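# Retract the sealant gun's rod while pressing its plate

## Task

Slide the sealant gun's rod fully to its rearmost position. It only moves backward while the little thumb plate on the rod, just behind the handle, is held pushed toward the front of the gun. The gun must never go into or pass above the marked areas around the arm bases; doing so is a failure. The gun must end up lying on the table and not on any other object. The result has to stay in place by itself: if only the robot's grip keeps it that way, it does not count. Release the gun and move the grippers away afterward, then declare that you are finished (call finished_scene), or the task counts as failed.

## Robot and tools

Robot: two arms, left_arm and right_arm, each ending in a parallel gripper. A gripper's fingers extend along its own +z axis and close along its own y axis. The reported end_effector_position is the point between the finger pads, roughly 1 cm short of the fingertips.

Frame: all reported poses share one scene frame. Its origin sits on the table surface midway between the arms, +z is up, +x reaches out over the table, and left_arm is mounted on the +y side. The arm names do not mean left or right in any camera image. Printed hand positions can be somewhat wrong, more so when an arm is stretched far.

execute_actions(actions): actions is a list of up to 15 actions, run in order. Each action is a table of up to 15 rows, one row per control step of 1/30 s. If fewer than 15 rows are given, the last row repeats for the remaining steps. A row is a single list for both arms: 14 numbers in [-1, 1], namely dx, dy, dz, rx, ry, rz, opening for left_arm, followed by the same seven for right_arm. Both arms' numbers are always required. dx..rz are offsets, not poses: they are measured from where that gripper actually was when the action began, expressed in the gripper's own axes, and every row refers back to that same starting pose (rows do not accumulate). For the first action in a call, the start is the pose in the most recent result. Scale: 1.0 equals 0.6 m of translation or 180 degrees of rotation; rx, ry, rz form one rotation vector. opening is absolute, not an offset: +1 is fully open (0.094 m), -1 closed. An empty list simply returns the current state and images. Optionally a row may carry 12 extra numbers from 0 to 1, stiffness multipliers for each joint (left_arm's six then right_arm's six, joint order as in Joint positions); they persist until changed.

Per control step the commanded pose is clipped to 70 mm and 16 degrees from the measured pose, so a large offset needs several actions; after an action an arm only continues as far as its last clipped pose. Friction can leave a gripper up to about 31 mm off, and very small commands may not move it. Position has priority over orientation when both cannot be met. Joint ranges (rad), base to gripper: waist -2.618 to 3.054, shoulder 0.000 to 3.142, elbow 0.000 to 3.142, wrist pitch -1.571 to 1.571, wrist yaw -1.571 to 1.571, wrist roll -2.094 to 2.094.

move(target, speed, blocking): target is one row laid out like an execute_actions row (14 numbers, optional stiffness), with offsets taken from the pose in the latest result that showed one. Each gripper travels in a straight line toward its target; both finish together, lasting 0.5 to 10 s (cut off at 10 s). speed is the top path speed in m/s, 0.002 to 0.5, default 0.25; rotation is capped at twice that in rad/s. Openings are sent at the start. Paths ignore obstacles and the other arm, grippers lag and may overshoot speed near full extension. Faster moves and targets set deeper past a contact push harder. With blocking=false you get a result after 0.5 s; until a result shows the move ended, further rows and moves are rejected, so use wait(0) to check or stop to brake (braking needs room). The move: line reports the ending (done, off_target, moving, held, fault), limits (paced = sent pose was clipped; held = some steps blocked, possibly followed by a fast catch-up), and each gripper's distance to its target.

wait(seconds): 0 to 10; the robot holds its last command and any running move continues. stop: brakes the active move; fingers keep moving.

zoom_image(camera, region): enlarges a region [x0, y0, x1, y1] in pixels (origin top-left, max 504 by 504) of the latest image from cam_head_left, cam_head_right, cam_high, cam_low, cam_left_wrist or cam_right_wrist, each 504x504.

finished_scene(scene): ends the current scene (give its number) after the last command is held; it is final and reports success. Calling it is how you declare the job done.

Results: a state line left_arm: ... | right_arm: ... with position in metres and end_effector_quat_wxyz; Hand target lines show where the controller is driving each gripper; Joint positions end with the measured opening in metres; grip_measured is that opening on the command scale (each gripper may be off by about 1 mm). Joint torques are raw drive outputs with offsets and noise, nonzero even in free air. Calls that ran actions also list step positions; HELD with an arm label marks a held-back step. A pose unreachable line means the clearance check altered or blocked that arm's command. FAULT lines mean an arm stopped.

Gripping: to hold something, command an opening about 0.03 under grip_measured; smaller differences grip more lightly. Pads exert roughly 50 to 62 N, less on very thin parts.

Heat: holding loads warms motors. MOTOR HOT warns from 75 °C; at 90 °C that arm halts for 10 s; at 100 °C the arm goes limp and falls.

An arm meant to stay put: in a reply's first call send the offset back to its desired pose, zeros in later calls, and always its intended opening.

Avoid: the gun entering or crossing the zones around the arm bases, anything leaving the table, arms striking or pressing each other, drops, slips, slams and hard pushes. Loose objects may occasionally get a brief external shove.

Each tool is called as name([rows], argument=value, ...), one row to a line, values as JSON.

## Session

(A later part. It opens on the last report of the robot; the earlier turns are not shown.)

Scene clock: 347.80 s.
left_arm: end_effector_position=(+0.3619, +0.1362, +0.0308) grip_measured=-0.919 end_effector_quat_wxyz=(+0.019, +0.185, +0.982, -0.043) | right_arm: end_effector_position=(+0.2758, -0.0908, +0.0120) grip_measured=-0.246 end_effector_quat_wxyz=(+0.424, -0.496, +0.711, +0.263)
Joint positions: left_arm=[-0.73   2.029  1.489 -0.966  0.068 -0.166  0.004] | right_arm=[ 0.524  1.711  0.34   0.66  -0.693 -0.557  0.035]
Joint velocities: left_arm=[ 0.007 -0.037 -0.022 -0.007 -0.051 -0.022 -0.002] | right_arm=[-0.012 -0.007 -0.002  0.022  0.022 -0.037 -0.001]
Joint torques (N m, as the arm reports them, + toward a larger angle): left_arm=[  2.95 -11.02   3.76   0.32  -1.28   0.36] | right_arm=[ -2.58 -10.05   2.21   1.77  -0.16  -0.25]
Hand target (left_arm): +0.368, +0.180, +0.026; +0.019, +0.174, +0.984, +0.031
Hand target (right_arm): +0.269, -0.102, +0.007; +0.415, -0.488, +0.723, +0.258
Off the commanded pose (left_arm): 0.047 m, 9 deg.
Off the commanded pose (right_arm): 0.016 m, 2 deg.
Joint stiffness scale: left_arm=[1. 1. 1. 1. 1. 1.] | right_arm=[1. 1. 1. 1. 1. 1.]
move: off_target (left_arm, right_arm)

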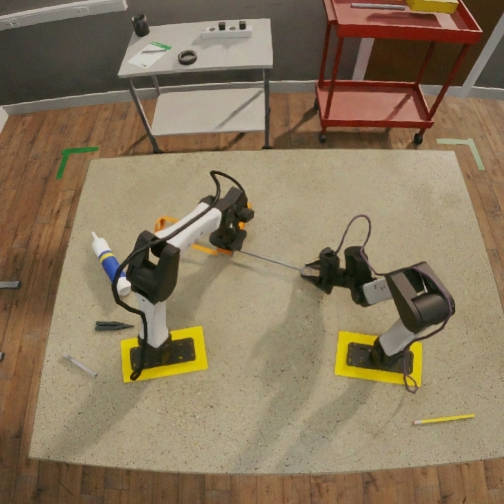

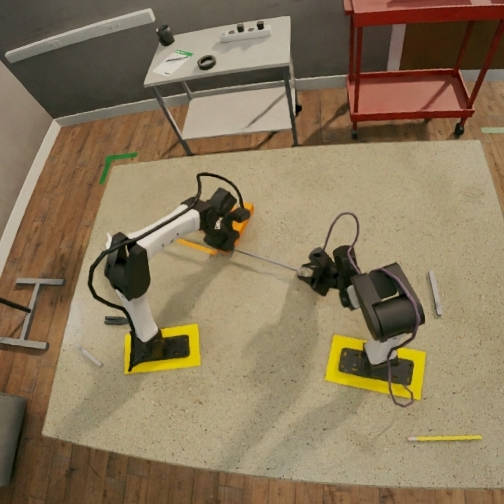

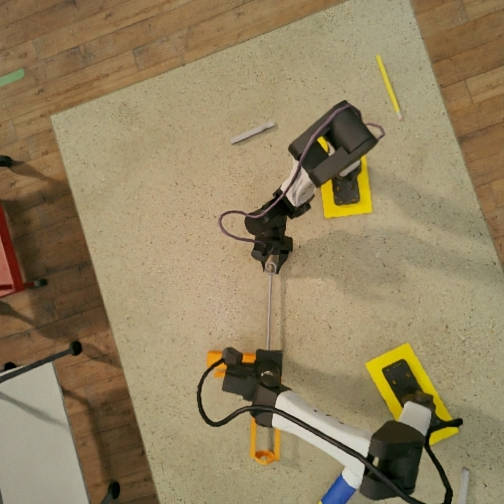

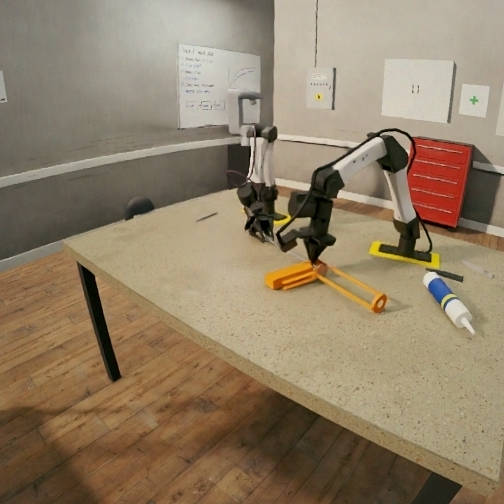

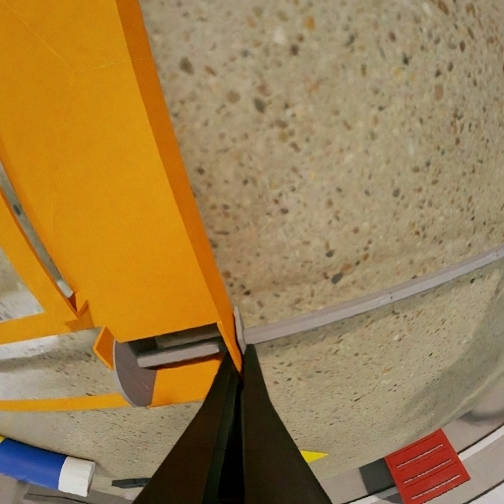

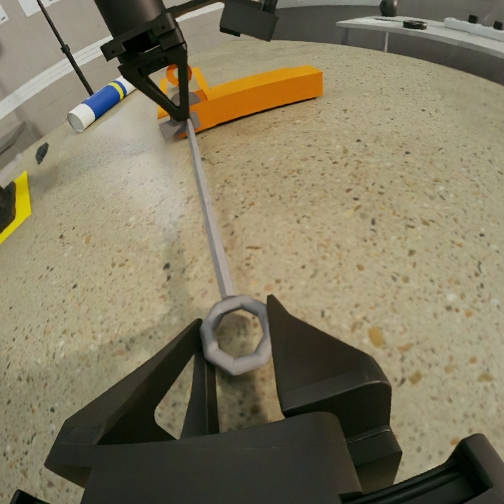

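move(target=[0.018,0.11,0,-0.047,0,-0.007,-1, 0.038,-0.002,-0.047,0,0,0,-0.4], speed=0.05)

Scene clock: 358.20 s.
left_arm: end_effector_position=(+0.3590, +0.1280, +0.0357) grip_measured=-0.919 end_effector_quat_wxyz=(+0.023, +0.197, +0.976, -0.092) | right_arm: end_effector_position=(+0.2737, -0.1021, +0.0218) grip_measured=-0.249 end_effector_quat_wxyz=(-0.446, +0.513, -0.678, -0.278)
Joint positions: left_arm=[-0.711  1.998  1.453 -0.923  0.16  -0.129  0.004] | right_arm=[ 0.441  1.698  0.326  0.659 -0.818 -0.653  0.035]
Joint velocities: left_arm=[ 0.002  0.012  0.002  0.037 -0.037 -0.007  0.001] | right_arm=[-0.017  0.002 -0.007  0.037 -0.007 -0.022  0.001]
Joint torques (N m, as the arm reports them, + toward a larger angle): left_arm=[  4.83 -10.7    3.67   0.22  -1.92   0.52] | right_arm=[-4.13 -9.46  0.63  1.52  0.03 -0.31]
Hand target (left_arm): +0.371, +0.196, +0.028; +0.023, +0.175, +0.984, +0.022
Hand target (right_arm): +0.263, -0.121, +0.007; +0.425, -0.495, +0.710, +0.266
Off the commanded pose (left_arm): 0.076 m, 14 deg.
Off the commanded pose (right_arm): 0.029 m, 5 deg.
Joint stiffness scale: left_arm=[1. 1. 1. 1. 1. 1.] | right_arm=[1. 1. 1. 1. 1. 1.]
move: off_target (left_arm, right_arm)

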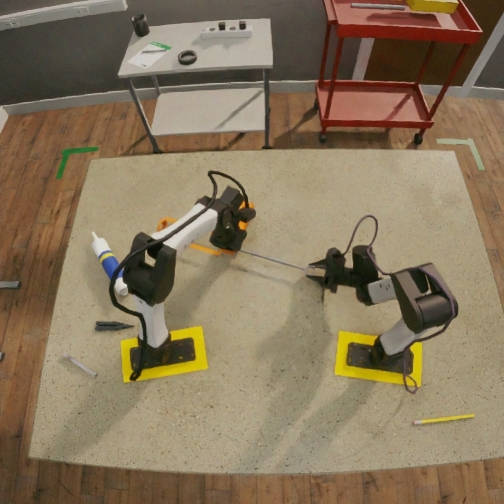

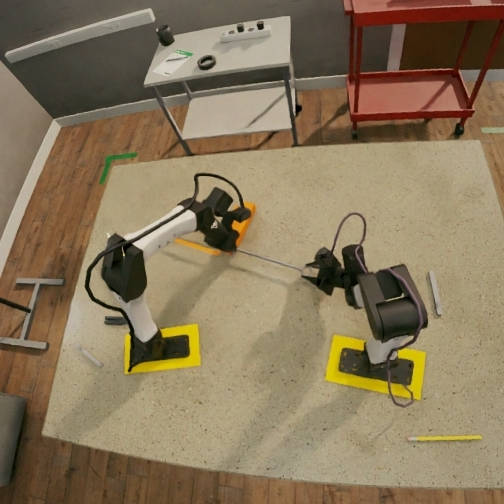

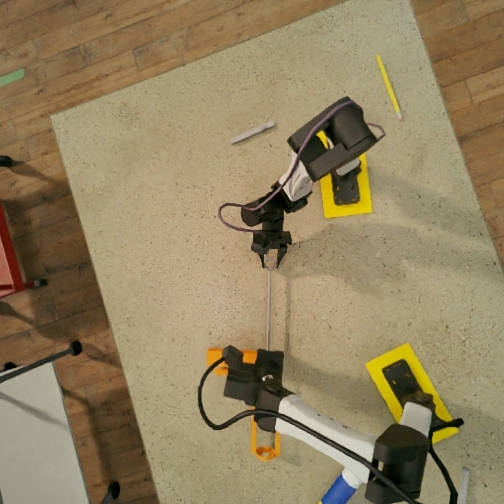

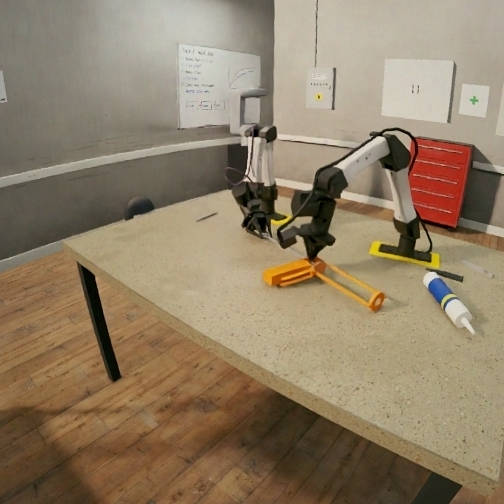

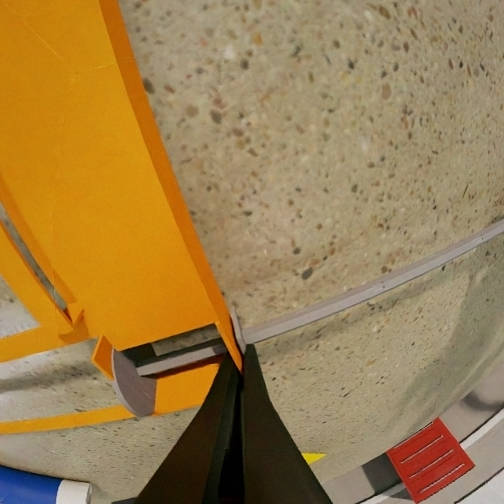

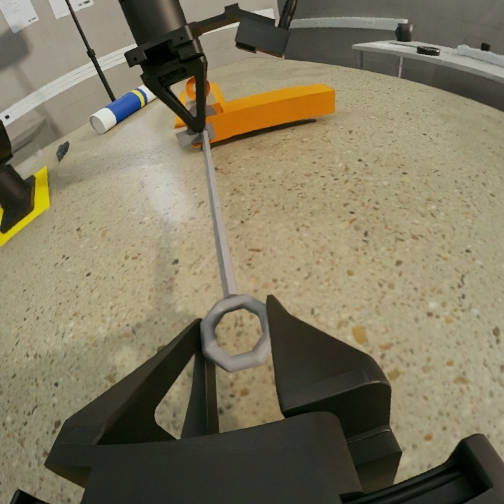

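move(target=[0,0,0.014,0,0,0,-1, 0.018,0,0.008,0,0,0,-0.4], speed=0.04)

move(target=[0,0,0,0,0,0,-0.45, 0,0,0,0,0,0,0.35], speed=0.04)

Scene clock: 363.87 s.
left_arm: end_effector_position=(+0.3582, +0.1250, +0.0316) grip_measured=-0.919 end_effector_quat_wxyz=(+0.018, +0.189, +0.977, -0.097) | right_arm: end_effector_position=(+0.2739, -0.1017, +0.0130) grip_measured=-0.249 end_effector_quat_wxyz=(+0.443, -0.513, +0.680, +0.280)
Joint positions: left_arm=[-0.714  2.01   1.453 -0.915  0.171 -0.147  0.004] | right_arm=[ 0.442  1.751  0.326  0.703 -0.818 -0.653  0.035]
Joint velocities: left_arm=[-0.032 -0.007 -0.027 -0.095 -0.022 -0.022 -0.   ] | right_arm=[-0.012  0.002  0.007 -0.051 -0.022  0.007  0.001]
Joint torques (N m, as the arm reports them, + toward a larger angle): left_arm=[-0.03 -9.85  5.14  0.78 -0.02  0.28] | right_arm=[-0.57 -5.42  4.21  2.22 -0.25 -0.22]
Hand target (left_arm): +0.359, +0.126, +0.028; +0.023, +0.197, +0.976, -0.092
Hand target (right_arm): +0.275, -0.103, +0.011; +0.446, -0.513, +0.678, +0.278
Off the commanded pose (left_arm): 0.004 m, 1 deg.
Off the commanded pose (right_arm): 0.003 m, 0 deg.
Joint stiffness scale: left_arm=[1. 1. 1. 1. 1. 1.] | right_arm=[1. 1. 1. 1. 1. 1.]
move: done

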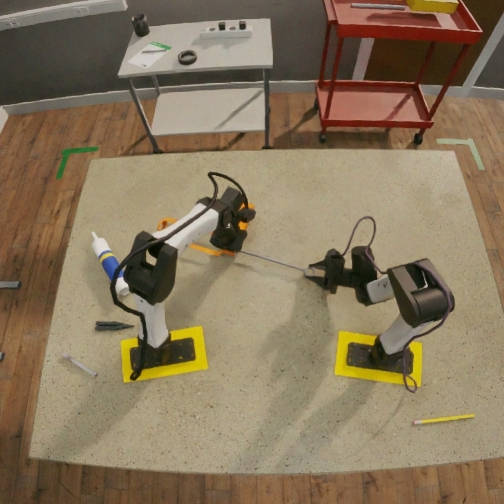

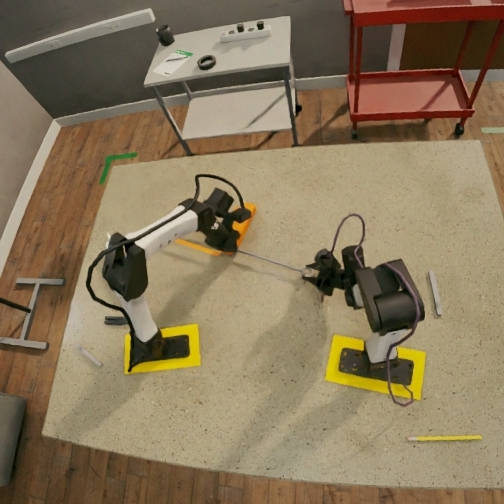

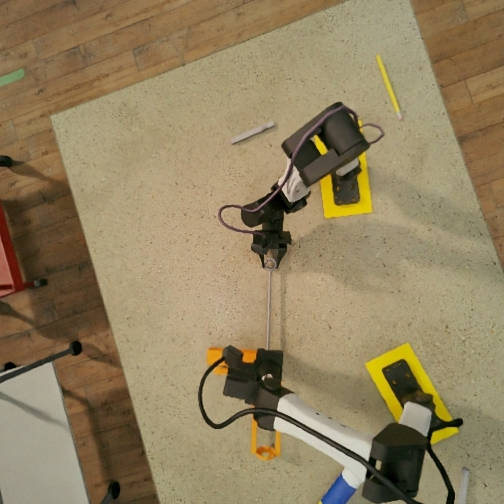

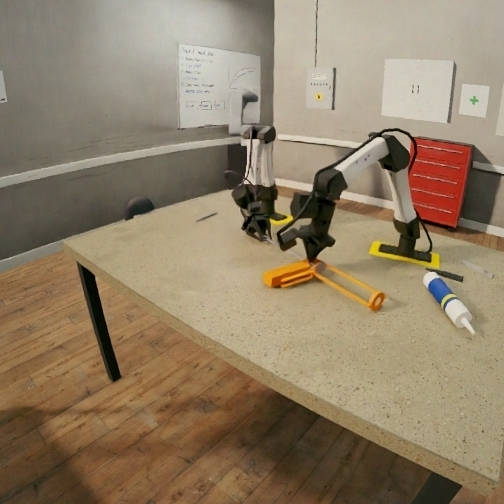

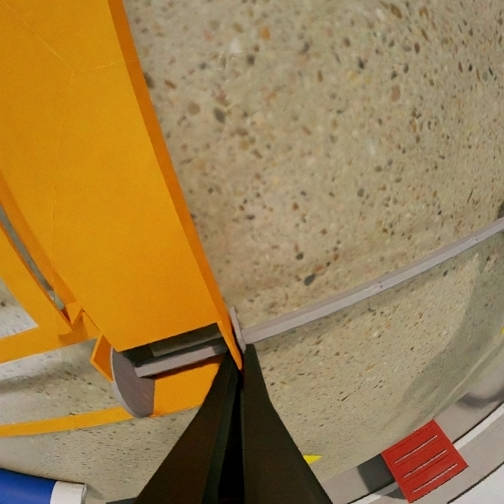

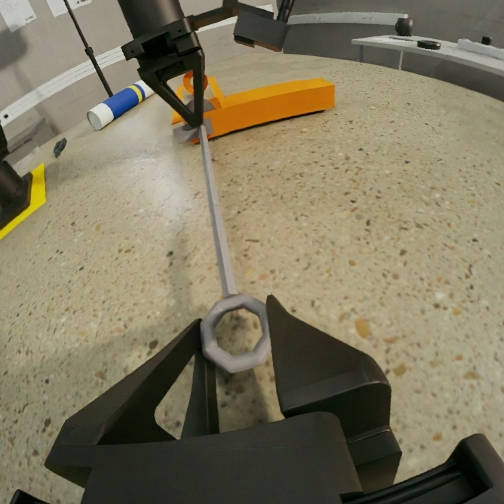

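Scene clock: 364.37 s.
left_arm: end_effector_position=(+0.3579, +0.1242, +0.0318) grip_measured=-0.452 end_effector_quat_wxyz=(+0.018, +0.189, +0.977, -0.099) | right_arm: end_effector_position=(+0.2740, -0.1017, +0.0129) grip_measured=+0.348 end_effector_quat_wxyz=(+0.443, -0.513, +0.680, +0.280)
Joint positions: left_arm=[-0.714  2.01   1.453 -0.914  0.176 -0.148  0.026] | right_arm=[ 0.442  1.751  0.326  0.703 -0.817 -0.653  0.063]
Joint velocities: left_arm=[-0.007  0.002  0.002 -0.007 -0.037  0.007 -0.001] | right_arm=[-0.012 -0.022 -0.012  0.007  0.066  0.066  0.001]
Joint torques (N m, as the arm reports them, + toward a larger angle): left_arm=[ -0.19 -10.     6.27   0.59   0.04   0.14] | right_arm=[ 0.   -7.5   4.57  1.94 -0.23 -0.16]
Hand target (left_arm): +0.358, +0.125, +0.032; +0.018, +0.189, +0.977, -0.097
Hand target (right_arm): +0.274, -0.102, +0.013; +0.442, -0.513, +0.680, +0.280
Off the commanded pose (left_arm): 0.001 m, 0 deg.
Off the commanded pose (right_arm): 0.000 m, 0 deg.
Joint stiffness scale: left_arm=[1. 1. 1. 1. 1. 1.] | right_arm=[1. 1. 1. 1. 1. 1.]
move: done

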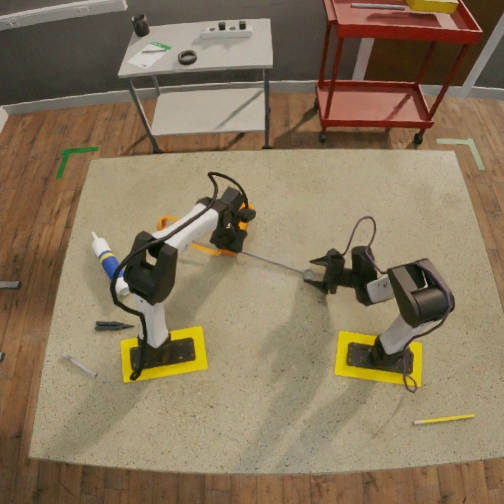

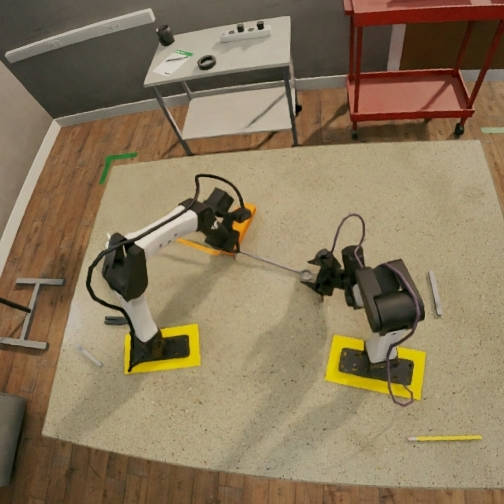

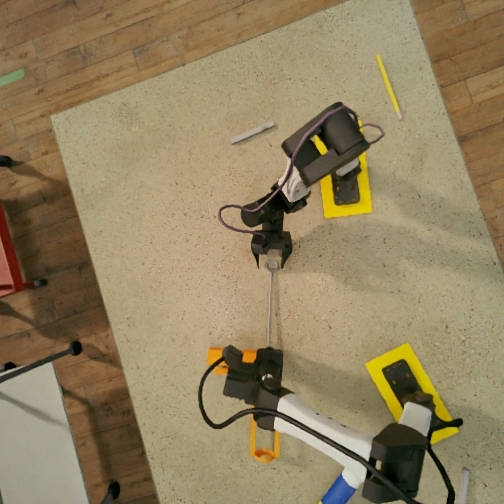

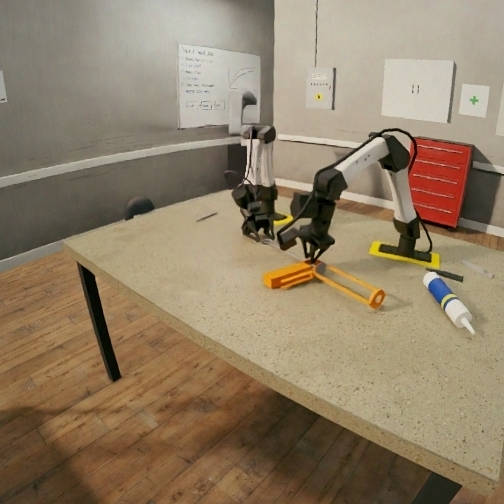

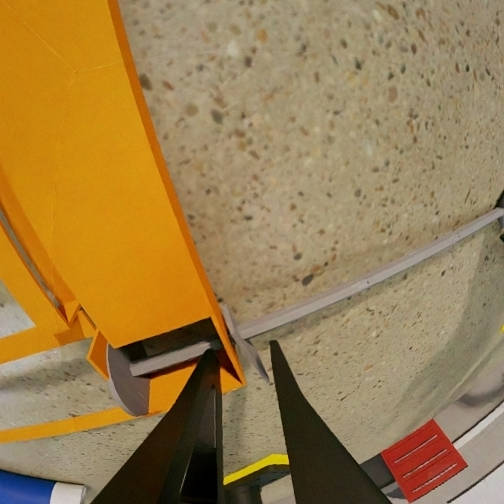

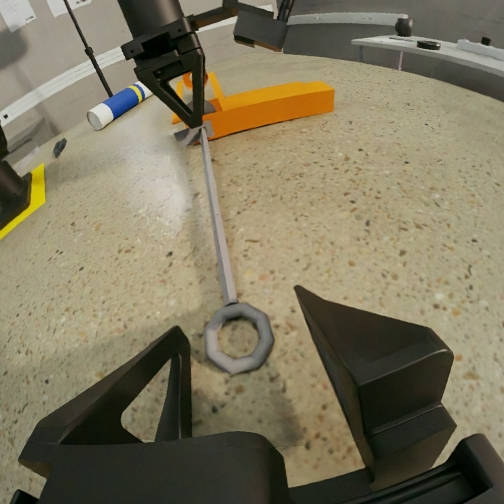

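move(target=[-0.012,-0.031,-0.163,0,0,0,-0.45, -0.148,-0.012,-0.085,0,0,0,0.35], speed=0.12)

Scene clock: 372.40 s.
left_arm: end_effector_position=(+0.3567, +0.1249, +0.1203) grip_measured=-0.452 end_effector_quat_wxyz=(+0.006, +0.188, +0.978, -0.095) | right_arm: end_effector_position=(+0.2665, -0.1046, +0.1059) grip_measured=+0.348 end_effector_quat_wxyz=(+0.440, -0.512, +0.682, +0.282)
Joint positions: left_arm=[-0.714  1.977  1.763 -1.283  0.176 -0.148  0.026] | right_arm=[ 0.436  1.265  0.475  0.057 -0.824 -0.657  0.063]
Joint velocities: left_arm=[-0.002 -0.007 -0.002 -0.007 -0.022 -0.022 -0.   ] | right_arm=[-0.007 -0.007  0.002 -0.051 -0.051 -0.022 -0.002]
Joint torques (N m, as the arm reports them, + toward a larger angle): left_arm=[  0.17 -10.79   8.22   0.41   0.09   0.15] | right_arm=[-0.76 -6.01  9.81  1.63 -0.26 -0.24]
Hand target (left_arm): +0.359, +0.124, +0.131; +0.018, +0.189, +0.977, -0.099
Hand target (right_arm): +0.270, -0.106, +0.113; +0.443, -0.513, +0.680, +0.280
Off the commanded pose (left_arm): 0.011 m, 1 deg.
Off the commanded pose (right_arm): 0.011 m, 0 deg.
Joint stiffness scale: left_arm=[1. 1. 1. 1. 1. 1.] | right_arm=[1. 1. 1. 1. 1. 1.]
move: off_target (left_arm, right_arm)

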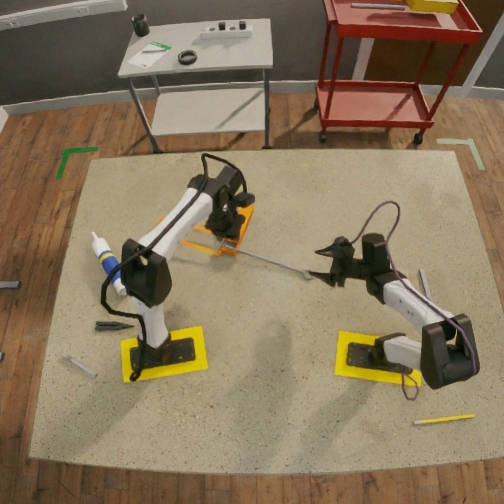

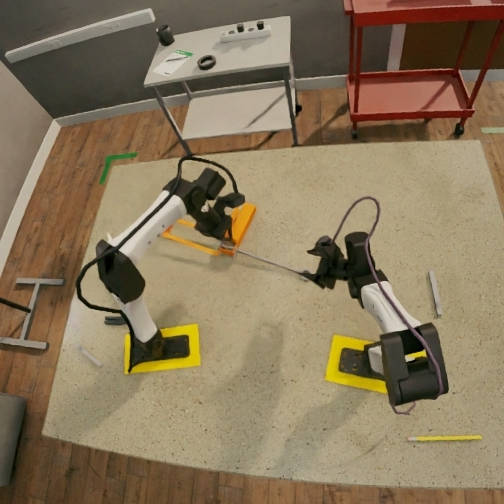

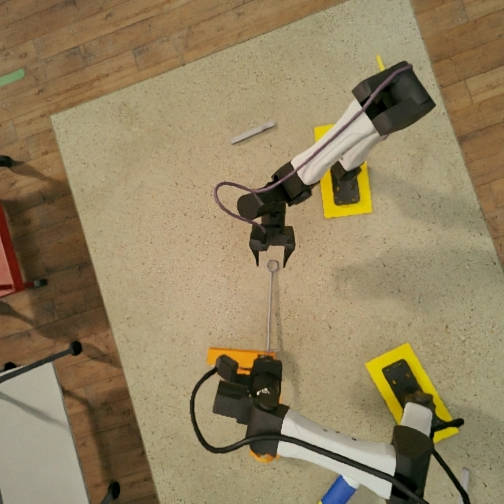

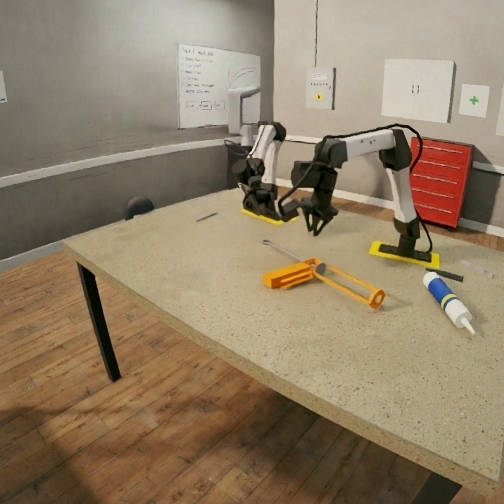

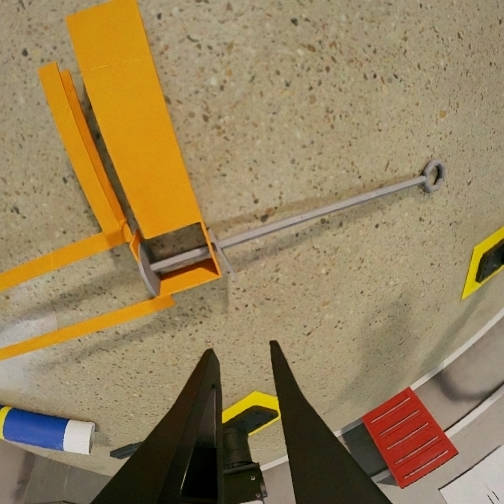

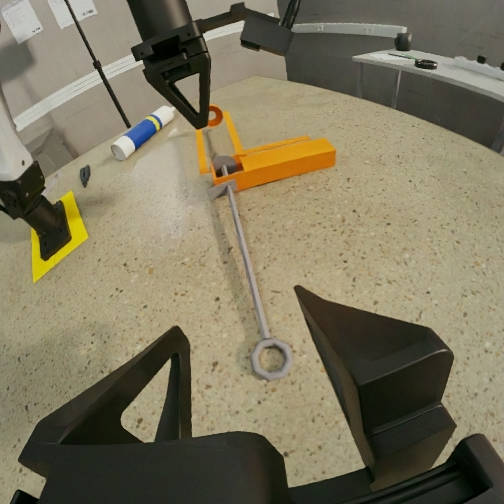

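The rod is fully back, both grippers have let go, and the arms are clear of the gun. I am done with scene 1.

finished_scene(scene=1)

The scene is finished: the task was done.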